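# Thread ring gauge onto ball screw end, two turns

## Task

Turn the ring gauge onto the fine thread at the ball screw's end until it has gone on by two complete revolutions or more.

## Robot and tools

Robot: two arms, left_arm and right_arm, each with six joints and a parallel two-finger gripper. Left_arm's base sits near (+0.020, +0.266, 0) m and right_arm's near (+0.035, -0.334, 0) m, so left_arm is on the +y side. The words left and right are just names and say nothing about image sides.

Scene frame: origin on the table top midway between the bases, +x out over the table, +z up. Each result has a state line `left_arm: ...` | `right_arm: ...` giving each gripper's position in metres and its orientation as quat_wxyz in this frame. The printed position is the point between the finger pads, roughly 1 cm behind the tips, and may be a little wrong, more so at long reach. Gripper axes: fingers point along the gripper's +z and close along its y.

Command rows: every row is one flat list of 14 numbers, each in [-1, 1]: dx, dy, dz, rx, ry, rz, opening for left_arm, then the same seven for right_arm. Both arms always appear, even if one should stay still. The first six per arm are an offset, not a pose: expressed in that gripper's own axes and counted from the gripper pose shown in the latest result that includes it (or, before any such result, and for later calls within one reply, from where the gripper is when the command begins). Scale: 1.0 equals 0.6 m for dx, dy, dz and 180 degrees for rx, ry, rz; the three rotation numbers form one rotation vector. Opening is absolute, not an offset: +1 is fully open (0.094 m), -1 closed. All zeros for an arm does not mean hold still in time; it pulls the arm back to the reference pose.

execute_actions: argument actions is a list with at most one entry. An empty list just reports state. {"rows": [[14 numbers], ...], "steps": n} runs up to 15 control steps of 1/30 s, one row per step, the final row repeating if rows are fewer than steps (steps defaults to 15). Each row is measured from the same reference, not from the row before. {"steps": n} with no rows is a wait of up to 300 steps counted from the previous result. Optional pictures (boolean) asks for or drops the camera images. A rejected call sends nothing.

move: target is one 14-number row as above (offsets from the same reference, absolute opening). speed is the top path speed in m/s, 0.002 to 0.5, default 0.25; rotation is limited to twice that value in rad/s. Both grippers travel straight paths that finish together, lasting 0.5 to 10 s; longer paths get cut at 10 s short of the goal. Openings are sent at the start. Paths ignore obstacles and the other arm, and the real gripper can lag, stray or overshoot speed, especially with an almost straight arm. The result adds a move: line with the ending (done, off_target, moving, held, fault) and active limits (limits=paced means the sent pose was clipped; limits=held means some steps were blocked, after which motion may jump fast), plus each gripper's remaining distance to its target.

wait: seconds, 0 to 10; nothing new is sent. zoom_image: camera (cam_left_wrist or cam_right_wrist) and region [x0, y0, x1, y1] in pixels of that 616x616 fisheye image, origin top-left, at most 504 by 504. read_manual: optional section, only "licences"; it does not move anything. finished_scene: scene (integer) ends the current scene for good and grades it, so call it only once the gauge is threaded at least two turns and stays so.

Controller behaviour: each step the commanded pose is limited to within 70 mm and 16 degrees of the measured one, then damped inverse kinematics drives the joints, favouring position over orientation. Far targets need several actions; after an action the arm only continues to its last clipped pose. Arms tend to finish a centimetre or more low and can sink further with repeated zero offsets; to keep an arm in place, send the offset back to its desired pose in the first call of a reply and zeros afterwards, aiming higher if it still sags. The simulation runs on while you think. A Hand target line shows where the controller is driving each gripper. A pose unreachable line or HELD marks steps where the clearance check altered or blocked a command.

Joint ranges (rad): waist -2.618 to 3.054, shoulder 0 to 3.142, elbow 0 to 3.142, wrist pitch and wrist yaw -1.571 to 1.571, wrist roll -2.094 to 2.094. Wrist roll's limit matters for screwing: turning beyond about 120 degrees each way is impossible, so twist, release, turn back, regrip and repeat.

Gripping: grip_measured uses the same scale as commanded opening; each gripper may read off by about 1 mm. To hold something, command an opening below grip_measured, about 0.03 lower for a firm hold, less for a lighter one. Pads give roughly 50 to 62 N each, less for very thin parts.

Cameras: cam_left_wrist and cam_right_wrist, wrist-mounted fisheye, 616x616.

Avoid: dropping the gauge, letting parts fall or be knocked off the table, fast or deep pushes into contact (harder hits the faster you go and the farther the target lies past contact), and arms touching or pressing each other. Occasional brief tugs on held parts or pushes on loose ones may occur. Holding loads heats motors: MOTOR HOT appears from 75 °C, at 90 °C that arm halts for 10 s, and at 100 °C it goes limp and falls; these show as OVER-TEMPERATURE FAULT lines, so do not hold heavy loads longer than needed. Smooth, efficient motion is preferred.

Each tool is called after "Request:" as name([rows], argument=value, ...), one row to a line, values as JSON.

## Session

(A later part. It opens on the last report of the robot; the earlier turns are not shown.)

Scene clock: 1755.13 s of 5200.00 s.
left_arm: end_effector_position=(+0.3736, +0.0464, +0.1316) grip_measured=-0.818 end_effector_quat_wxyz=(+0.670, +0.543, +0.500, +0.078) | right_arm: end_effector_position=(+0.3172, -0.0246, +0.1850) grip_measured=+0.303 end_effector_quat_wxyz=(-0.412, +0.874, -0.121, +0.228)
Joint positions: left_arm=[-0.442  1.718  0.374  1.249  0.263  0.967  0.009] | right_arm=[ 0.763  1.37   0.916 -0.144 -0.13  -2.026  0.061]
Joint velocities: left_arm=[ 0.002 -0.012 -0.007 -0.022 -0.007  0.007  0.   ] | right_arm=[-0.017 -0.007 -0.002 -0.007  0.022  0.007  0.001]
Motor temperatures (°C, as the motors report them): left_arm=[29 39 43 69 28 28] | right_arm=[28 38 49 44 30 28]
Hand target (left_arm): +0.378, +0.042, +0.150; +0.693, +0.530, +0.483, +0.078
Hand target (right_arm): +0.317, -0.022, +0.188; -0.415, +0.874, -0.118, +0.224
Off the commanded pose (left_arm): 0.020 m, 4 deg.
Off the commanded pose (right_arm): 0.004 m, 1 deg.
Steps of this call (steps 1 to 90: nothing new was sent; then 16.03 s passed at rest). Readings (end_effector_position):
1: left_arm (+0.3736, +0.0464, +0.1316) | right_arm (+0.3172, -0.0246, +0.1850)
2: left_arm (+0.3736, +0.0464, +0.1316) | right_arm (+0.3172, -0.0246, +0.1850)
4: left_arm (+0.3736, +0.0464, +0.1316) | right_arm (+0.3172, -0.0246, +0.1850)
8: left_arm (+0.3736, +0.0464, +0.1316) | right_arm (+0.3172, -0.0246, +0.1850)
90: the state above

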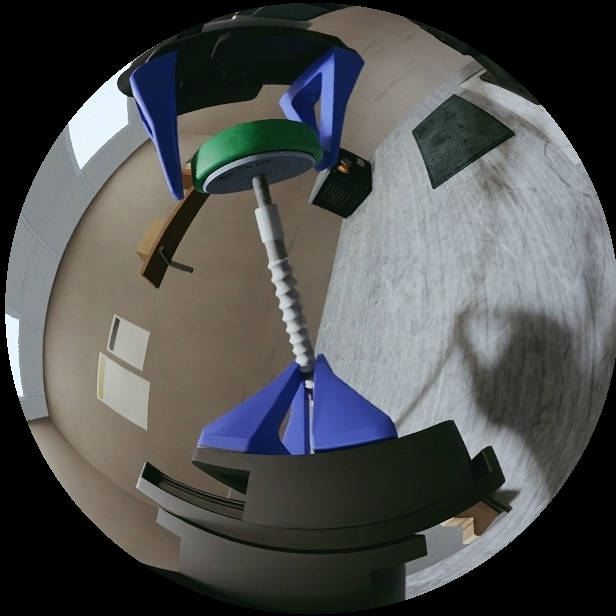

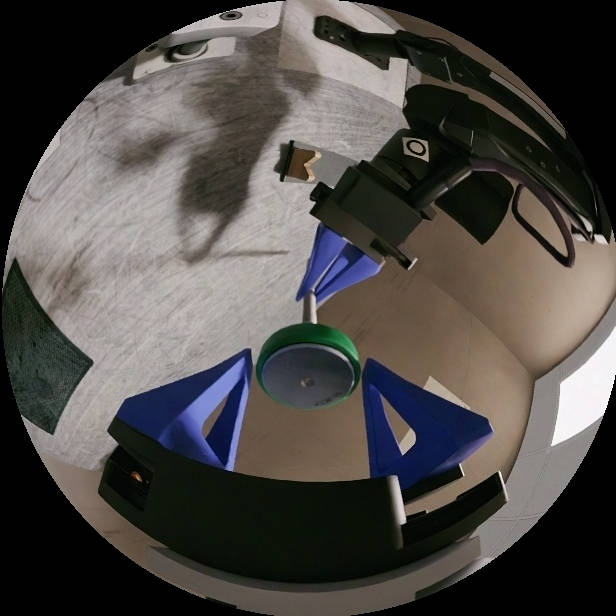

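Request:
execute_actions([
  {"rows": [[-0.0195,0.026,0.0095,-0.015,-0.0145,0,-0.95,0.0020,-0.0044,0.001,0.0008,-0.0014,0,0.22],[-0.0195,0.026,0.0095,-0.015,-0.0145,0,-0.95,0.0020,-0.0044,0.001,0.0008,-0.0014,0,0.16],[-0.0195,0.026,0.0095,-0.015,-0.0145,0,-0.95,0.0020,-0.0044,0.001,0.0008,-0.0014,0,0.125],[-0.0195,0.026,0.0095,-0.015,-0.0145,0,-0.95,0.0020,-0.0044,0.001,0.0008,-0.0014,0,0.105],[-0.0195,0.026,0.0095,-0.015,-0.0145,0,-0.95,0.0020,-0.0044,0.001,0.0008,-0.0014,0,0.09],[-0.0195,0.026,0.0095,-0.015,-0.0145,0,-0.95,0.0020,-0.0044,0.001,0.0008,-0.0014,0,0.075],[-0.0195,0.026,0.0095,-0.015,-0.0145,0,-0.95,0.0020,-0.0044,0.001,0.0008,-0.0014,0,0.06],[-0.0195,0.026,0.0095,-0.015,-0.0145,0,-0.95,0.0020,-0.0044,0.001,0.0008,-0.0014,0,0.04]], "steps": 12},
], pictures=false)

Request:
execute_actions([
  {"rows": [[-0.0195,0.026,0.0095,-0.015,-0.0145,0,-0.95,0.003,-0.0042,0.002,0,0,0.31,0.04]], "steps": 15},
], pictures=false)

Request:
execute_actions([
  {"rows": [[-0.0195,0.026,0.0095,-0.015,-0.0145,0,-0.95,-0.0003,-0.005,0.002,0,0,0.31,0.04]], "steps": 15},
], pictures=false)

Request:
execute_actions([
  {"rows": [[-0.0195,0.026,0.0095,-0.015,-0.0145,0,-0.95,-0.0034,-0.0037,0.002,0,0,0.31,0.04]], "steps": 15},
], pictures=false)

Request:
execute_actions([
  {"rows": [[-0.0195,0.026,0.0095,-0.015,-0.0145,0,-0.95,-0.005,-0.0006,0.002,0,0,0.31,0.04]], "steps": 15},
], pictures=false)

Request:
execute_actions([
  {"rows": [[-0.0195,0.026,0.0095,-0.015,-0.0145,0,-0.95,-0.0042,0.0028,0.002,0,0,0.31,0.04]], "steps": 15},
], pictures=false)

Request:
execute_actions([
  {"rows": [[-0.0195,0.026,0.0095,-0.015,-0.0145,0,-0.95,-0.0013,0.0049,0.002,0,0,0.2,0.04]], "steps": 15},
], pictures=false)

Request:
wait(seconds=0.4)

Request:
zoom_image(camera="cam_left_wrist", region=[190, 90, 310, 210])

Scene clock: 1771.23 s of 5200.00 s.
left_arm: end_effector_position=(+0.3736, +0.0464, +0.1316) grip_measured=-0.818 end_effector_quat_wxyz=(+0.670, +0.543, +0.500, +0.078) | right_arm: end_effector_position=(+0.3172, -0.0246, +0.1850) grip_measured=+0.081 end_effector_quat_wxyz=(-0.412, +0.874, -0.120, +0.228)
Joint positions: left_arm=[-0.442  1.718  0.374  1.249  0.263  0.967  0.009] | right_arm=[ 0.763  1.37   0.916 -0.144 -0.13  -2.028  0.051]
Joint velocities: left_arm=[-0.017 -0.007 -0.012 -0.007 -0.051  0.037 -0.002] | right_arm=[-0.002 -0.002  0.002 -0.007  0.037  0.007 -0.001]
Motor temperatures (°C, as the motors report them): left_arm=[29 39 43 70 28 28] | right_arm=[28 38 49 44 30 28]
Hand target (left_arm): +0.378, +0.042, +0.150; +0.693, +0.530, +0.483, +0.078
Hand target (right_arm): +0.319, -0.023, +0.187; -0.413, +0.874, -0.119, +0.226
Off the commanded pose (left_arm): 0.020 m, 4 deg.
Off the commanded pose (right_arm): 0.003 m, 0 deg.
Steps of this call (steps 1 to 90: nothing new was sent; then 12.70 s passed at rest; steps 91 to 102: all 12 steps of this action). Readings (end_effector_position):
91: left_arm (+0.3736, +0.0464, +0.1316) | right_arm (+0.3172, -0.0246, +0.1850)
92: left_arm (+0.3736, +0.0464, +0.1316) | right_arm (+0.3172, -0.0246, +0.1850)
94: left_arm (+0.3736, +0.0464, +0.1316) | right_arm (+0.3172, -0.0246, +0.1850)
98: left_arm (+0.3736, +0.0464, +0.1316) | right_arm (+0.3172, -0.0246, +0.1850)
102: the state above

Scene clock: 1771.73 s of 5200.00 s.
left_arm: end_effector_position=(+0.3736, +0.0464, +0.1316) grip_measured=-0.818 end_effector_quat_wxyz=(+0.670, +0.543, +0.500, +0.078) | right_arm: end_effector_position=(+0.3172, -0.0247, +0.1850) grip_measured=+0.081 end_effector_quat_wxyz=(-0.464, +0.785, -0.403, +0.079)
Joint positions: left_arm=[-0.442  1.718  0.374  1.249  0.263  0.967  0.009] | right_arm=[ 0.763  1.37   0.916 -0.144 -0.13  -1.352  0.051]
Joint velocities: left_arm=[ 0.007  0.012  0.002 -0.007 -0.007  0.037 -0.001] | right_arm=[ 0.012 -0.012 -0.022 -0.007 -0.007  1.253 -0.001]
Motor temperatures (°C, as the motors report them): left_arm=[29 39 43 70 28 28] | right_arm=[28 38 49 44 30 28]
Hand target (left_arm): +0.378, +0.042, +0.150; +0.693, +0.530, +0.483, +0.078
Hand target (right_arm): +0.320, -0.023, +0.187; -0.470, +0.740, -0.481, +0.027
Off the commanded pose (left_arm): 0.020 m, 4 deg.
Off the commanded pose (right_arm): 0.003 m, 17 deg; orientation clipped at the last step of the last action.
Steps of this call (steps 1 to 15: all 15 steps of this action). Readings (end_effector_position):
1: left_arm (+0.3736, +0.0464, +0.1316) | right_arm (+0.3172, -0.0246, +0.1850)
2: left_arm (+0.3736, +0.0464, +0.1316) | right_arm (+0.3172, -0.0246, +0.1850)
4: left_arm (+0.3736, +0.0464, +0.1316) | right_arm (+0.3172, -0.0246, +0.1850)
8: left_arm (+0.3736, +0.0464, +0.1316) | right_arm (+0.3172, -0.0246, +0.1850)
15: the state above

Scene clock: 1772.23 s of 5200.00 s.
left_arm: end_effector_position=(+0.3735, +0.0463, +0.1316) grip_measured=-0.818 end_effector_quat_wxyz=(+0.670, +0.543, +0.500, +0.078) | right_arm: end_effector_position=(+0.3169, -0.0247, +0.1847) grip_measured=+0.081 end_effector_quat_wxyz=(-0.462, +0.603, -0.644, -0.083)
Joint positions: left_arm=[-0.442  1.718  0.374  1.249  0.264  0.967  0.009] | right_arm=[ 0.763  1.37   0.916 -0.145 -0.131 -0.663  0.051]
Joint velocities: left_arm=[-0.007  0.007 -0.022  0.051  0.081 -0.022  0.   ] | right_arm=[ 0.002 -0.027  0.002  0.007 -0.051  1.238  0.001]
Motor temperatures (°C, as the motors report them): left_arm=[29 39 43 70 28 28] | right_arm=[28 38 49 44 30 28]
Hand target (left_arm): +0.378, +0.042, +0.150; +0.693, +0.530, +0.483, +0.078
Hand target (right_arm): +0.319, -0.023, +0.187; -0.451, +0.534, -0.702, -0.133
Off the commanded pose (left_arm): 0.020 m, 4 deg.
Off the commanded pose (right_arm): 0.004 m, 16 deg; orientation clipped at the last step of the last action.
Steps of this call (steps 1 to 15: all 15 steps of this action). Readings (end_effector_position):
1: left_arm (+0.3736, +0.0464, +0.1316) | right_arm (+0.3172, -0.0247, +0.1850)
2: left_arm (+0.3736, +0.0464, +0.1316) | right_arm (+0.3172, -0.0247, +0.1850)
4: left_arm (+0.3735, +0.0464, +0.1316) | right_arm (+0.3172, -0.0247, +0.1849)
8: left_arm (+0.3735, +0.0464, +0.1316) | right_arm (+0.3171, -0.0247, +0.1848)
15: the state above

Scene clock: 1772.73 s of 5200.00 s.
left_arm: end_effector_position=(+0.3734, +0.0462, +0.1316) grip_measured=-0.818 end_effector_quat_wxyz=(+0.670, +0.544, +0.500, +0.078) | right_arm: end_effector_position=(+0.3165, -0.0244, +0.1846) grip_measured=+0.081 end_effector_quat_wxyz=(+0.405, -0.347, +0.812, +0.237)
Joint positions: left_arm=[-0.442  1.718  0.374  1.249  0.264  0.967  0.009] | right_arm=[ 0.763  1.37   0.916 -0.146 -0.134  0.034  0.051]
Joint velocities: left_arm=[-0.002  0.007 -0.012 -0.051  0.007  0.022  0.   ] | right_arm=[ 0.002 -0.002  0.007  0.022  0.022  1.297 -0.   ]
Motor temperatures (°C, as the motors report them): left_arm=[29 39 43 70 28 28] | right_arm=[28 38 49 44 30 28]
Hand target (left_arm): +0.378, +0.042, +0.150; +0.693, +0.530, +0.483, +0.077
Hand target (right_arm): +0.319, -0.023, +0.186; +0.378, -0.262, +0.843, +0.280
Off the commanded pose (left_arm): 0.020 m, 4 deg.
Off the commanded pose (right_arm): 0.004 m, 16 deg; orientation clipped at the last step of the last action.
Steps of this call (steps 1 to 15: all 15 steps of this action). Readings (end_effector_position):
1: left_arm (+0.3735, +0.0463, +0.1316) | right_arm (+0.3168, -0.0246, +0.1847)
2: left_arm (+0.3734, +0.0463, +0.1316) | right_arm (+0.3168, -0.0246, +0.1847)
4: left_arm (+0.3734, +0.0463, +0.1316) | right_arm (+0.3168, -0.0246, +0.1846)
8: left_arm (+0.3734, +0.0462, +0.1316) | right_arm (+0.3166, -0.0245, +0.1846)
15: the state above

Scene clock: 1773.23 s of 5200.00 s.
left_arm: end_effector_position=(+0.3733, +0.0461, +0.1317) grip_measured=-0.818 end_effector_quat_wxyz=(+0.670, +0.544, +0.500, +0.077) | right_arm: end_effector_position=(+0.3160, -0.0241, +0.1846) grip_measured=+0.081 end_effector_quat_wxyz=(+0.297, -0.044, +0.882, +0.364)
Joint positions: left_arm=[-0.442  1.718  0.374  1.249  0.265  0.967  0.009] | right_arm=[ 0.763  1.37   0.916 -0.146 -0.137  0.744  0.051]
Joint velocities: left_arm=[ 0.007  0.012 -0.007 -0.066  0.007 -0.066 -0.001] | right_arm=[-0.012 -0.007 -0.017  0.066 -0.022  1.414  0.   ]
Motor temperatures (°C, as the motors report them): left_arm=[29 39 43 70 28 28] | right_arm=[28 38 49 44 30 28]
Hand target (left_arm): +0.378, +0.041, +0.150; +0.693, +0.530, +0.483, +0.077
Hand target (right_arm): +0.319, -0.023, +0.186; +0.256, +0.046, +0.882, +0.394
Off the commanded pose (left_arm): 0.020 m, 4 deg.
Off the commanded pose (right_arm): 0.003 m, 15 deg; orientation clipped at the last step of the last action.
Steps of this call (steps 1 to 15: all 15 steps of this action). Readings (end_effector_position):
1: left_arm (+0.3733, +0.0462, +0.1316) | right_arm (+0.3164, -0.0244, +0.1846)
2: left_arm (+0.3733, +0.0462, +0.1316) | right_arm (+0.3164, -0.0244, +0.1846)
4: left_arm (+0.3733, +0.0461, +0.1316) | right_arm (+0.3163, -0.0243, +0.1846)
8: left_arm (+0.3733, +0.0461, +0.1316) | right_arm (+0.3161, -0.0242, +0.1846)
15: the state above

Scene clock: 1773.73 s of 5200.00 s.
left_arm: end_effector_position=(+0.3731, +0.0459, +0.1317) grip_measured=-0.818 end_effector_quat_wxyz=(+0.670, +0.544, +0.499, +0.077) | right_arm: end_effector_position=(+0.3158, -0.0239, +0.1846) grip_measured=+0.081 end_effector_quat_wxyz=(+0.149, +0.268, +0.841, +0.445)
Joint positions: left_arm=[-0.442  1.718  0.374  1.249  0.267  0.967  0.009] | right_arm=[ 0.763  1.37   0.916 -0.146 -0.138  1.462  0.051]
Joint velocities: left_arm=[-0.012 -0.012  0.002  0.007 -0.007 -0.022  0.001] | right_arm=[ 0.007 -0.017 -0.007  0.037 -0.007  1.297  0.   ]
Motor temperatures (°C, as the motors report them): left_arm=[29 39 43 70 28 28] | right_arm=[28 38 49 44 30 28]
Hand target (left_arm): +0.378, +0.041, +0.150; +0.693, +0.530, +0.482, +0.076
Hand target (right_arm): +0.318, -0.023, +0.186; +0.100, +0.352, +0.810, +0.459
Off the commanded pose (left_arm): 0.020 m, 4 deg.
Off the commanded pose (right_arm): 0.003 m, 15 deg; orientation clipped at the last step of the last action.
Steps of this call (steps 1 to 15: all 15 steps of this action). Readings (end_effector_position):
1: left_arm (+0.3732, +0.0460, +0.1317) | right_arm (+0.3160, -0.0241, +0.1846)
2: left_arm (+0.3732, +0.0460, +0.1317) | right_arm (+0.3160, -0.0241, +0.1846)
4: left_arm (+0.3732, +0.0460, +0.1317) | right_arm (+0.3159, -0.0240, +0.1846)
8: left_arm (+0.3732, +0.0460, +0.1317) | right_arm (+0.3158, -0.0239, +0.1846)
15: the state above

Scene clock: 1774.23 s of 5200.00 s.
left_arm: end_effector_position=(+0.3729, +0.0457, +0.1316) grip_measured=-0.818 end_effector_quat_wxyz=(+0.670, +0.544, +0.499, +0.076) | right_arm: end_effector_position=(+0.3158, -0.0239, +0.1846) grip_measured=+0.081 end_effector_quat_wxyz=(+0.019, +0.492, +0.733, +0.469)
Joint positions: left_arm=[-0.442  1.718  0.374  1.249  0.268  0.967  0.009] | right_arm=[ 0.763  1.37   0.916 -0.146 -0.138  2.027  0.051]
Joint velocities: left_arm=[-0.022 -0.022  0.002 -0.051 -0.007 -0.037 -0.   ] | right_arm=[-0.007  0.007  0.012 -0.037 -0.022  0.3   -0.   ]
Motor temperatures (°C, as the motors report them): left_arm=[29 39 43 70 28 28] | right_arm=[28 38 49 44 30 28]
Hand target (left_arm): +0.378, +0.041, +0.150; +0.693, +0.531, +0.482, +0.076
Hand target (right_arm): +0.318, -0.022, +0.186; +0.005, +0.511, +0.720, +0.469
Off the commanded pose (left_arm): 0.020 m, 4 deg.
Off the commanded pose (right_arm): 0.003 m, 4 deg.
joint sent to its limit (right arm) — the command would take joint 6 (wrist roll) past its upper limit, so that joint was sent only as far as its limit.
Steps of this call (steps 1 to 15: all 15 steps of this action). Readings (end_effector_position):
1: left_arm (+0.3731, +0.0459, +0.1317) | right_arm (+0.3158, -0.0239, +0.1846)
2: left_arm (+0.3730, +0.0458, +0.1317) | right_arm (+0.3158, -0.0239, +0.1846)
4: left_arm (+0.3730, +0.0458, +0.1317) | right_arm (+0.3158, -0.0239, +0.1846)
8: left_arm (+0.3730, +0.0458, +0.1317) | right_arm (+0.3158, -0.0239, +0.1846)
15: the state above

Scene clock: 1774.63 s of 5200.00 s.
left_arm: end_effector_position=(+0.3729, +0.0457, +0.1316) grip_measured=-0.818 end_effector_quat_wxyz=(+0.670, +0.545, +0.499, +0.076) | right_arm: end_effector_position=(+0.3158, -0.0239, +0.1846) grip_measured=+0.081 end_effector_quat_wxyz=(+0.009, +0.508, +0.722, +0.470)
Joint positions: left_arm=[-0.442  1.718  0.374  1.249  0.268  0.967  0.009] | right_arm=[ 0.763  1.37   0.916 -0.146 -0.138  2.072  0.051]
Joint velocities: left_arm=[-0.007  0.007  0.012  0.007 -0.007 -0.022 -0.001] | right_arm=[ 0.007  0.022  0.002  0.007  0.007  0.007 -0.   ]
Motor temperatures (°C, as the motors report them): left_arm=[29 39 43 70 28 28] | right_arm=[28 38 49 44 30 28]
Hand target (left_arm): +0.378, +0.041, +0.150; +0.693, +0.531, +0.482, +0.076
Hand target (right_arm): +0.318, -0.022, +0.186; +0.005, +0.511, +0.720, +0.469
Off the commanded pose (left_arm): 0.020 m, 4 deg.
Off the commanded pose (right_arm): 0.003 m, 1 deg.
Steps of this call (steps 1 to 12: nothing new was sent). Readings (end_effector_position):
1: left_arm (+0.3729, +0.0457, +0.1316) | right_arm (+0.3158, -0.0239, +0.1846)
2: left_arm (+0.3729, +0.0457, +0.1316) | right_arm (+0.3158, -0.0239, +0.1846)
4: left_arm (+0.3729, +0.0457, +0.1316) | right_arm (+0.3158, -0.0239, +0.1846)
8: left_arm (+0.3729, +0.0457, +0.1316) | right_arm (+0.3158, -0.0239, +0.1846)
12: the state above

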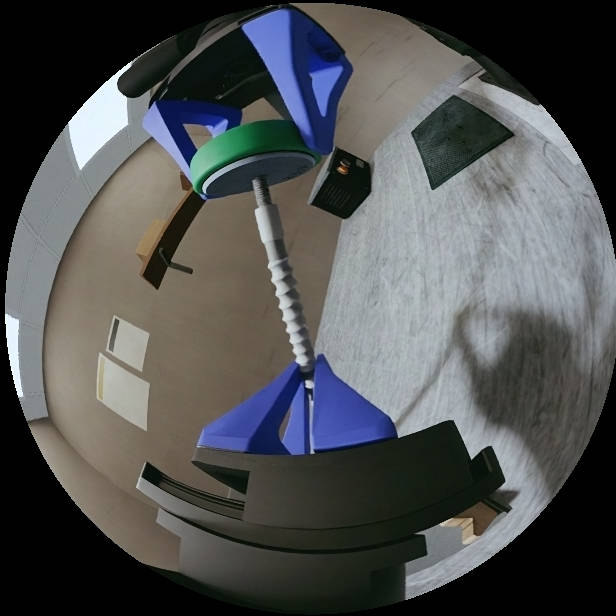

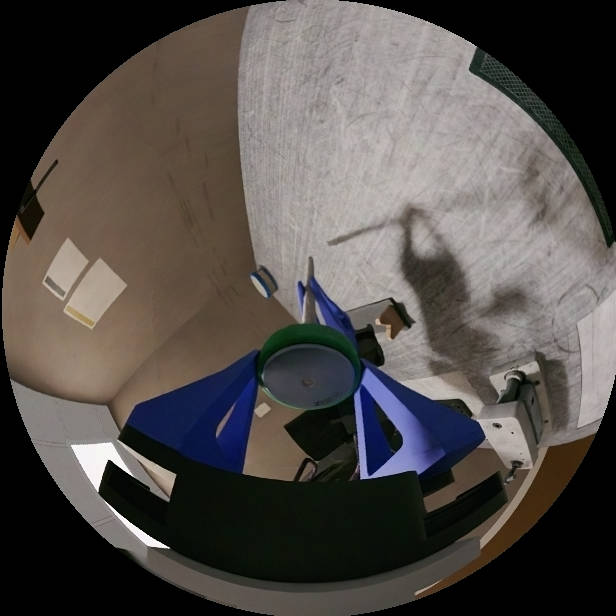

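Region (190, 90, 310, 210) of cam_left_wrist's 616x616 image, scaled by 4.200, with more detail than that image has.

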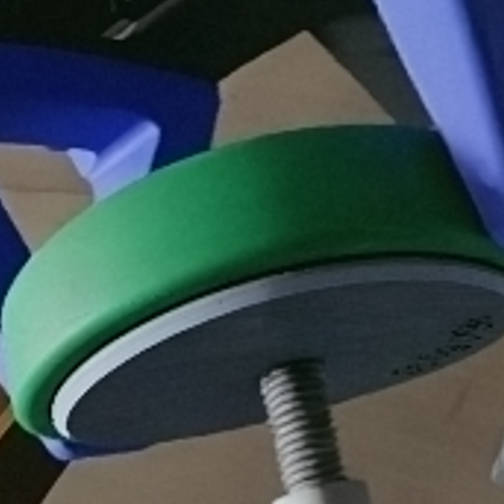

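Request:
execute_actions([
  {"rows": [[-0.0195,0.026,0.0095,-0.015,-0.0145,0,-0.95,0.0023,0.0044,0.0005,0,0,0,0.06],[-0.0195,0.026,0.0095,-0.015,-0.0145,0,-0.95,0.0023,0.0044,0.0005,0,0,0,0.08],[-0.0195,0.026,0.0095,-0.015,-0.0145,0,-0.95,0.0023,0.0044,0.0005,0,0,0,0.1],[-0.0195,0.026,0.0095,-0.015,-0.0145,0,-0.95,0.0023,0.0044,0.0005,0,0,0,0.14],[-0.0195,0.026,0.0095,-0.015,-0.0145,0,-0.95,0.0023,0.0044,0.0005,0,0,0,0.22],[-0.0195,0.026,0.0095,-0.015,-0.0145,0,-0.95,0.0023,0.0044,0.0005,0,0,0,0.33],[-0.0195,0.026,0.0095,-0.015,-0.0145,0,-0.95,0.0023,0.0044,0.0005,0,0,0,0.45]], "steps": 9},
], pictures=false)

Request:
execute_actions([
  {"rows": [[-0.0195,0.026,0.0095,-0.015,-0.0145,0,-0.95,0.0029,0.0041,0.0005,0,0,-0.31,0.45]], "steps": 15},
], pictures=false)

Request:
execute_actions([
  {"rows": [[-0.0195,0.026,0.0095,-0.015,-0.0145,0,-0.95,-0.0003,0.005,0.0005,0,0,-0.31,0.45]], "steps": 15},
], pictures=false)

Request:
execute_actions([
  {"rows": [[-0.0195,0.026,0.0095,-0.015,-0.0145,0,-0.95,-0.0035,0.0037,0.0005,0,0,-0.31,0.45]], "steps": 15},
], pictures=false)

Request:
execute_actions([
  {"rows": [[-0.0195,0.026,0.0095,-0.015,-0.0145,0,-0.95,-0.005,0.0006,0.0005,0,0,-0.31,0.45]], "steps": 15},
], pictures=false)

Request:
execute_actions([
  {"rows": [[-0.0195,0.026,0.0095,-0.015,-0.0145,0,-0.95,-0.0042,-0.0028,0.0005,0,0,-0.31,0.45]], "steps": 15},
], pictures=false)

Request:
execute_actions([
  {"rows": [[-0.0195,0.026,0.0095,-0.015,-0.0145,0,-0.95,-0.0013,-0.0049,0.0005,0,0,-0.19,0.45]], "steps": 15},
], pictures=false)

Request:
execute_actions([
  {"steps": 8},
], pictures=false)

Request:
execute_actions([
  {"rows": [[-0.0195,0.026,0.0095,-0.015,-0.0145,0,-0.95,-0.004,-0.0076,0.0005,0.0033,-0.0067,-0.004,0.4],[-0.0195,0.026,0.0095,-0.015,-0.0145,0,-0.95,-0.0068,-0.009,0.0005,0.0048,-0.0097,-0.004,0.36],[-0.0195,0.026,0.0095,-0.015,-0.0145,0,-0.95,-0.0096,-0.0103,0.0005,0.0063,-0.0126,-0.004,0.33],[-0.0195,0.026,0.0095,-0.015,-0.0145,0,-0.95,-0.0123,-0.0117,0.0005,0.0077,-0.0156,-0.004,0.3],[-0.0195,0.026,0.0095,-0.015,-0.0145,0,-0.95,-0.0151,-0.013,0.0005,0.0092,-0.0185,-0.004,0.3]], "steps": 15},
], pictures=false)

Request:
wait(seconds=0.6)

Request:
zoom_image(camera="cam_right_wrist", region=[240, 250, 380, 410])

Scene clock: 1793.93 s of 5200.00 s.
left_arm: end_effector_position=(+0.3729, +0.0457, +0.1315) grip_measured=-0.818 end_effector_quat_wxyz=(+0.670, +0.545, +0.499, +0.076) | right_arm: end_effector_position=(+0.3159, -0.0240, +0.1846) grip_measured=+0.444 end_effector_quat_wxyz=(+0.008, +0.509, +0.721, +0.469)
Joint positions: left_arm=[-0.442  1.718  0.374  1.249  0.268  0.967  0.009] | right_arm=[ 0.763  1.37   0.916 -0.146 -0.138  2.075  0.068]
Joint velocities: left_arm=[ 0.007 -0.012  0.022 -0.007 -0.007 -0.022 -0.001] | right_arm=[-0.017  0.002  0.027  0.007  0.022 -0.037  0.007]
Motor temperatures (°C, as the motors report them): left_arm=[29 39 43 70 28 28] | right_arm=[28 38 49 44 30 28]
Hand target (left_arm): +0.378, +0.041, +0.150; +0.693, +0.531, +0.482, +0.075
Hand target (right_arm): +0.317, -0.023, +0.187; +0.009, +0.508, +0.722, +0.470
Off the commanded pose (left_arm): 0.020 m, 4 deg.
Off the commanded pose (right_arm): 0.003 m, 0 deg.
Steps of this call (steps 1 to 90: nothing new was sent; then 16.00 s passed at rest; steps 91 to 99: all 9 steps of this action). Readings (end_effector_position):
91: left_arm (+0.3729, +0.0457, +0.1316) | right_arm (+0.3158, -0.0239, +0.1846)
92: left_arm (+0.3729, +0.0457, +0.1315) | right_arm (+0.3159, -0.0240, +0.1846)
94: left_arm (+0.3729, +0.0457, +0.1315) | right_arm (+0.3159, -0.0240, +0.1846)
98: left_arm (+0.3729, +0.0457, +0.1315) | right_arm (+0.3159, -0.0240, +0.1846)
99: the state above

Scene clock: 1794.43 s of 5200.00 s.
left_arm: end_effector_position=(+0.3729, +0.0457, +0.1315) grip_measured=-0.818 end_effector_quat_wxyz=(+0.670, +0.545, +0.499, +0.076) | right_arm: end_effector_position=(+0.3165, -0.0245, +0.1845) grip_measured=+0.447 end_effector_quat_wxyz=(+0.165, +0.243, +0.849, +0.439)
Joint positions: left_arm=[-0.442  1.718  0.374  1.249  0.268  0.967  0.009] | right_arm=[ 0.763  1.37   0.916 -0.146 -0.134  1.399  0.068]
Joint velocities: left_arm=[ 0.012 -0.012 -0.002 -0.066  0.007 -0.022  0.001] | right_arm=[-0.017 -0.007  0.007  0.022  0.007 -1.326 -0.001]
Motor temperatures (°C, as the motors report them): left_arm=[29 39 43 70 28 28] | right_arm=[28 38 49 44 30 28]
Hand target (left_arm): +0.378, +0.041, +0.150; +0.693, +0.531, +0.482, +0.075
Hand target (right_arm): +0.317, -0.022, +0.187; +0.212, +0.154, +0.868, +0.421
Off the commanded pose (left_arm): 0.020 m, 4 deg.
Off the commanded pose (right_arm): 0.003 m, 17 deg; orientation clipped at the last step of the last action.
Steps of this call (steps 1 to 15: all 15 steps of this action). Readings (end_effector_position):
1: left_arm (+0.3729, +0.0457, +0.1315) | right_arm (+0.3159, -0.0240, +0.1846)
2: left_arm (+0.3729, +0.0457, +0.1315) | right_arm (+0.3160, -0.0241, +0.1846)
4: left_arm (+0.3729, +0.0457, +0.1315) | right_arm (+0.3161, -0.0242, +0.1846)
8: left_arm (+0.3729, +0.0457, +0.1315) | right_arm (+0.3163, -0.0243, +0.1846)
15: the state above

Scene clock: 1794.93 s of 5200.00 s.
left_arm: end_effector_position=(+0.3729, +0.0457, +0.1315) grip_measured=-0.818 end_effector_quat_wxyz=(+0.670, +0.545, +0.499, +0.076) | right_arm: end_effector_position=(+0.3172, -0.0251, +0.1845) grip_measured=+0.447 end_effector_quat_wxyz=(+0.305, -0.057, +0.881, +0.356)
Joint positions: left_arm=[-0.442  1.718  0.374  1.249  0.268  0.967  0.009] | right_arm=[ 0.763  1.37   0.916 -0.146 -0.128  0.711  0.068]
Joint velocities: left_arm=[-0.012 -0.002 -0.012 -0.007 -0.022 -0.022  0.   ] | right_arm=[ 0.002 -0.002 -0.007 -0.022 -0.051 -1.37  -0.001]
Motor temperatures (°C, as the motors report them): left_arm=[29 39 43 70 28 28] | right_arm=[28 38 49 44 30 28]
Hand target (left_arm): +0.378, +0.041, +0.150; +0.693, +0.531, +0.482, +0.075
Hand target (right_arm): +0.318, -0.023, +0.187; +0.343, -0.147, +0.870, +0.323
Off the commanded pose (left_arm): 0.020 m, 4 deg.
Off the commanded pose (right_arm): 0.003 m, 16 deg; orientation clipped at the last step of the last action.
Steps of this call (steps 1 to 15: all 15 steps of this action). Readings (end_effector_position):
1: left_arm (+0.3729, +0.0457, +0.1315) | right_arm (+0.3165, -0.0245, +0.1845)
2: left_arm (+0.3729, +0.0457, +0.1315) | right_arm (+0.3166, -0.0245, +0.1845)
4: left_arm (+0.3729, +0.0457, +0.1315) | right_arm (+0.3167, -0.0246, +0.1845)
8: left_arm (+0.3729, +0.0457, +0.1315) | right_arm (+0.3169, -0.0249, +0.1845)
15: the state above

Scene clock: 1795.43 s of 5200.00 s.
left_arm: end_effector_position=(+0.3729, +0.0457, +0.1315) grip_measured=-0.818 end_effector_quat_wxyz=(+0.670, +0.545, +0.499, +0.076) | right_arm: end_effector_position=(+0.3184, -0.0261, +0.1844) grip_measured=+0.447 end_effector_quat_wxyz=(+0.410, -0.352, +0.810, +0.227)
Joint positions: left_arm=[-0.442  1.718  0.374  1.249  0.268  0.967  0.009] | right_arm=[ 0.763  1.37   0.916 -0.146 -0.119  0.016  0.068]
Joint velocities: left_arm=[-0.012 -0.012  0.002 -0.081 -0.022  0.037  0.   ] | right_arm=[-0.002 -0.002  0.002 -0.022 -0.081 -1.341 -0.001]
Motor temperatures (°C, as the motors report them): left_arm=[29 39 43 70 28 28] | right_arm=[28 38 49 44 30 28]
Hand target (left_arm): +0.378, +0.041, +0.150; +0.693, +0.531, +0.482, +0.075
Hand target (right_arm): +0.318, -0.023, +0.187; +0.434, -0.433, +0.768, +0.184
Off the commanded pose (left_arm): 0.020 m, 4 deg.
Off the commanded pose (right_arm): 0.004 m, 16 deg; orientation clipped at the last step of the last action.
Steps of this call (steps 1 to 15: all 15 steps of this action). Readings (end_effector_position):
1: left_arm (+0.3729, +0.0457, +0.1315) | right_arm (+0.3172, -0.0251, +0.1845)
2: left_arm (+0.3729, +0.0457, +0.1315) | right_arm (+0.3173, -0.0252, +0.1845)
4: left_arm (+0.3729, +0.0457, +0.1315) | right_arm (+0.3176, -0.0254, +0.1844)
8: left_arm (+0.3729, +0.0457, +0.1315) | right_arm (+0.3180, -0.0257, +0.1844)
15: the state above

Scene clock: 1795.93 s of 5200.00 s.
left_arm: end_effector_position=(+0.3729, +0.0457, +0.1315) grip_measured=-0.818 end_effector_quat_wxyz=(+0.670, +0.545, +0.499, +0.076) | right_arm: end_effector_position=(+0.3203, -0.0277, +0.1842) grip_measured=+0.447 end_effector_quat_wxyz=(-0.464, +0.608, -0.641, -0.065)
Joint positions: left_arm=[-0.442  1.718  0.374  1.249  0.268  0.967  0.009] | right_arm=[ 0.763  1.37   0.916 -0.146 -0.105 -0.691  0.068]
Joint velocities: left_arm=[ 0.002  0.022 -0.002 -0.095  0.007  0.022 -0.   ] | right_arm=[-0.007  0.002 -0.002 -0.007  0.095 -1.385 -0.001]
Motor temperatures (°C, as the motors report them): left_arm=[29 39 43 70 28 28] | right_arm=[28 38 49 44 30 28]
Hand target (left_arm): +0.378, +0.041, +0.150; +0.693, +0.531, +0.482, +0.075
Hand target (right_arm): +0.320, -0.025, +0.187; -0.470, +0.671, -0.573, -0.019
Off the commanded pose (left_arm): 0.020 m, 4 deg.
Off the commanded pose (right_arm): 0.004 m, 15 deg; orientation clipped at the last step of the last action.
Steps of this call (steps 1 to 15: all 15 steps of this action). Readings (end_effector_position):
1: left_arm (+0.3729, +0.0457, +0.1315) | right_arm (+0.3185, -0.0262, +0.1844)
2: left_arm (+0.3729, +0.0457, +0.1315) | right_arm (+0.3187, -0.0263, +0.1843)
4: left_arm (+0.3729, +0.0457, +0.1315) | right_arm (+0.3190, -0.0266, +0.1843)
8: left_arm (+0.3729, +0.0457, +0.1315) | right_arm (+0.3197, -0.0272, +0.1843)
15: the state above

Scene clock: 1796.43 s of 5200.00 s.
left_arm: end_effector_position=(+0.3729, +0.0457, +0.1315) grip_measured=-0.818 end_effector_quat_wxyz=(+0.670, +0.545, +0.499, +0.076) | right_arm: end_effector_position=(+0.3225, -0.0296, +0.1840) grip_measured=+0.447 end_effector_quat_wxyz=(-0.455, +0.793, -0.391, +0.108)
Joint positions: left_arm=[-0.442  1.718  0.374  1.249  0.268  0.967  0.009] | right_arm=[ 0.763  1.37   0.916 -0.146 -0.089 -1.406  0.068]
Joint velocities: left_arm=[-0.002 -0.007  0.012 -0.022  0.007  0.037 -0.001] | right_arm=[-0.017  0.002  0.012 -0.037 -0.051 -1.385  0.001]
Motor temperatures (°C, as the motors report them): left_arm=[29 39 43 70 28 28] | right_arm=[28 38 49 44 30 28]
Hand target (left_arm): +0.378, +0.041, +0.150; +0.693, +0.531, +0.482, +0.075
Hand target (right_arm): +0.321, -0.026, +0.187; -0.445, +0.828, -0.306, +0.153
Off the commanded pose (left_arm): 0.020 m, 4 deg.
Off the commanded pose (right_arm): 0.004 m, 15 deg; orientation clipped at the last step of the last action.
Steps of this call (steps 1 to 15: all 15 steps of this action). Readings (end_effector_position):
1: left_arm (+0.3729, +0.0457, +0.1315) | right_arm (+0.3204, -0.0278, +0.1842)
2: left_arm (+0.3729, +0.0457, +0.1315) | right_arm (+0.3206, -0.0280, +0.1842)
4: left_arm (+0.3729, +0.0457, +0.1315) | right_arm (+0.3211, -0.0284, +0.1841)
8: left_arm (+0.3729, +0.0457, +0.1315) | right_arm (+0.3219, -0.0291, +0.1841)
15: the state above

Scene clock: 1796.93 s of 5200.00 s.
left_arm: end_effector_position=(+0.3729, +0.0457, +0.1315) grip_measured=-0.818 end_effector_quat_wxyz=(+0.670, +0.545, +0.499, +0.076) | right_arm: end_effector_position=(+0.3237, -0.0307, +0.1840) grip_measured=+0.447 end_effector_quat_wxyz=(-0.407, +0.868, -0.164, +0.230)
Joint positions: left_arm=[-0.442  1.718  0.374  1.249  0.268  0.967  0.009] | right_arm=[ 0.763  1.37   0.916 -0.146 -0.08  -1.953  0.068]
Joint velocities: left_arm=[-0.007 -0.012 -0.027 -0.022 -0.051 -0.037 -0.   ] | right_arm=[-0.022 -0.002 -0.022 -0.051 -0.037 -0.3   -0.   ]
Motor temperatures (°C, as the motors report them): left_arm=[29 39 43 70 28 28] | right_arm=[28 38 49 44 30 28]
Hand target (left_arm): +0.378, +0.041, +0.150; +0.693, +0.531, +0.482, +0.075
Hand target (right_arm): +0.324, -0.028, +0.186; -0.404, +0.872, -0.141, +0.237
Off the commanded pose (left_arm): 0.020 m, 4 deg.
Off the commanded pose (right_arm): 0.004 m, 3 deg.
Steps of this call (steps 1 to 15: all 15 steps of this action). Readings (end_effector_position):
1: left_arm (+0.3729, +0.0457, +0.1315) | right_arm (+0.3226, -0.0298, +0.1840)
2: left_arm (+0.3729, +0.0457, +0.1315) | right_arm (+0.3229, -0.0300, +0.1840)
4: left_arm (+0.3729, +0.0457, +0.1315) | right_arm (+0.3233, -0.0303, +0.1840)
8: left_arm (+0.3729, +0.0457, +0.1315) | right_arm (+0.3237, -0.0307, +0.1840)
15: the state above

Scene clock: 1797.20 s of 5200.00 s.
left_arm: end_effector_position=(+0.3729, +0.0457, +0.1315) grip_measured=-0.818 end_effector_quat_wxyz=(+0.670, +0.545, +0.499, +0.076) | right_arm: end_effector_position=(+0.3237, -0.0307, +0.1840) grip_measured=+0.447 end_effector_quat_wxyz=(-0.402, +0.872, -0.147, +0.238)
Joint positions: left_arm=[-0.442  1.718  0.374  1.249  0.268  0.967  0.009] | right_arm=[ 0.763  1.37   0.916 -0.146 -0.08  -1.992  0.068]
Joint velocities: left_arm=[-0.002 -0.007 -0.012 -0.037 -0.022  0.022 -0.001] | right_arm=[-0.007 -0.012  0.017 -0.037 -0.051 -0.081 -0.   ]
Motor temperatures (°C, as the motors report them): left_arm=[29 39 43 70 28 28] | right_arm=[28 38 49 44 30 28]
Hand target (left_arm): +0.378, +0.041, +0.150; +0.693, +0.531, +0.482, +0.075
Hand target (right_arm): +0.324, -0.028, +0.186; -0.404, +0.872, -0.141, +0.237
Off the commanded pose (left_arm): 0.020 m, 4 deg.
Off the commanded pose (right_arm): 0.004 m, 1 deg.
Steps of this call (steps 1 to 8: nothing new was sent). Readings (end_effector_position):
1: left_arm (+0.3729, +0.0457, +0.1315) | right_arm (+0.3237, -0.0307, +0.1840)
2: left_arm (+0.3729, +0.0457, +0.1315) | right_arm (+0.3237, -0.0307, +0.1840)
4: left_arm (+0.3729, +0.0457, +0.1315) | right_arm (+0.3237, -0.0307, +0.1840)
8: the state above

Scene clock: 1797.70 s of 5200.00 s.
left_arm: end_effector_position=(+0.3729, +0.0457, +0.1315) grip_measured=-0.818 end_effector_quat_wxyz=(+0.670, +0.545, +0.499, +0.076) | right_arm: end_effector_position=(+0.3170, -0.0249, +0.1845) grip_measured=+0.303 end_effector_quat_wxyz=(-0.413, +0.873, -0.131, +0.222)
Joint positions: left_arm=[-0.442  1.718  0.374  1.249  0.268  0.967  0.009] | right_arm=[ 0.763  1.37   0.916 -0.146 -0.129 -2.004  0.061]
Joint velocities: left_arm=[ 0.012 -0.007  0.002 -0.007 -0.037 -0.051 -0.   ] | right_arm=[ 0.007 -0.007  0.002 -0.007 -0.037 -0.051 -0.001]
Motor temperatures (°C, as the motors report them): left_arm=[29 39 43 70 28 28] | right_arm=[28 38 49 44 30 28]
Hand target (left_arm): +0.378, +0.041, +0.150; +0.693, +0.531, +0.482, +0.075
Hand target (right_arm): +0.317, -0.022, +0.187; -0.418, +0.873, -0.127, +0.218
Off the commanded pose (left_arm): 0.020 m, 4 deg.
Off the commanded pose (right_arm): 0.004 m, 1 deg.
Steps of this call (steps 1 to 15: all 15 steps of this action). Readings (end_effector_position):
1: left_arm (+0.3729, +0.0457, +0.1315) | right_arm (+0.3235, -0.0305, +0.1840)
2: left_arm (+0.3729, +0.0457, +0.1315) | right_arm (+0.3231, -0.0301, +0.1840)
4: left_arm (+0.3729, +0.0457, +0.1315) | right_arm (+0.3216, -0.0289, +0.1841)
8: left_arm (+0.3729, +0.0457, +0.1315) | right_arm (+0.3187, -0.0263, +0.1843)
15: the state above

Scene clock: 1798.30 s of 5200.00 s.
left_arm: end_effector_position=(+0.3729, +0.0457, +0.1315) grip_measured=-0.818 end_effector_quat_wxyz=(+0.670, +0.545, +0.499, +0.076) | right_arm: end_effector_position=(+0.3166, -0.0246, +0.1845) grip_measured=+0.303 end_effector_quat_wxyz=(-0.414, +0.873, -0.130, +0.221)
Joint positions: left_arm=[-0.442  1.718  0.374  1.249  0.268  0.967  0.009] | right_arm=[ 0.763  1.37   0.916 -0.146 -0.132 -2.004  0.061]
Joint velocities: left_arm=[ 0.002 -0.007 -0.007  0.007 -0.007 -0.007  0.   ] | right_arm=[-0.007 -0.012 -0.002 -0.037 -0.022  0.066 -0.001]
Motor temperatures (°C, as the motors report them): left_arm=[29 39 43 70 28 28] | right_arm=[28 38 49 44 30 28]
Hand target (left_arm): +0.378, +0.041, +0.150; +0.693, +0.531, +0.482, +0.075
Hand target (right_arm): +0.317, -0.022, +0.187; -0.418, +0.873, -0.127, +0.218
Off the commanded pose (left_arm): 0.020 m, 4 deg.
Off the commanded pose (right_arm): 0.004 m, 1 deg.
Steps of this call (steps 1 to 18: nothing new was sent). Readings (end_effector_position):
1: left_arm (+0.3729, +0.0457, +0.1315) | right_arm (+0.3169, -0.0249, +0.1845)
2: left_arm (+0.3729, +0.0457, +0.1315) | right_arm (+0.3169, -0.0248, +0.1845)
4: left_arm (+0.3729, +0.0457, +0.1315) | right_arm (+0.3168, -0.0247, +0.1845)
8: left_arm (+0.3729, +0.0457, +0.1315) | right_arm (+0.3167, -0.0246, +0.1845)
18: the state above

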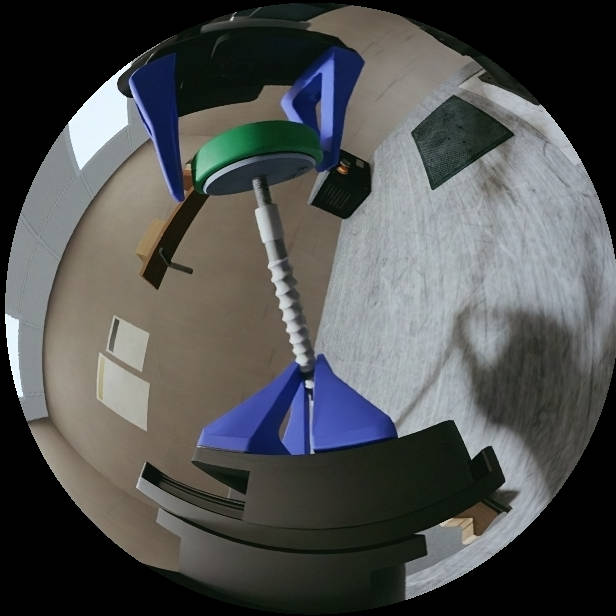

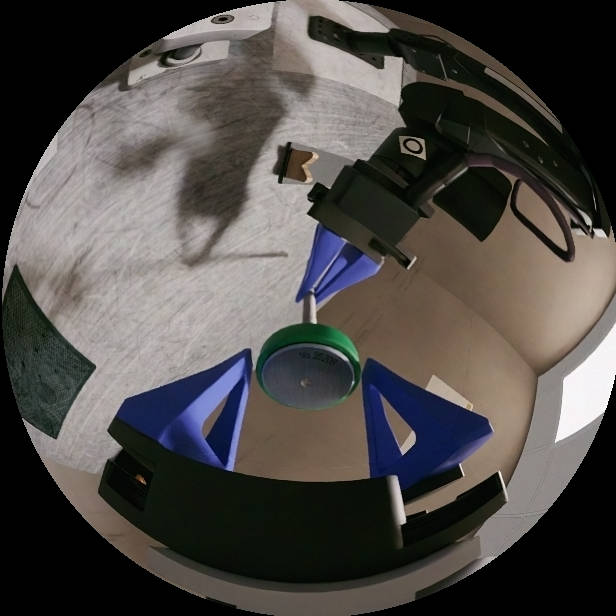

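Region (240, 250, 380, 410) of cam_right_wrist's 616x616 image, scaled by 3.150, with more detail than that image has; it fills the left 441 columns of this view, and the rest is white.

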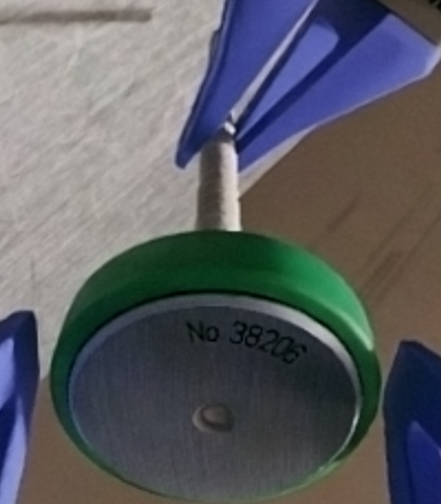

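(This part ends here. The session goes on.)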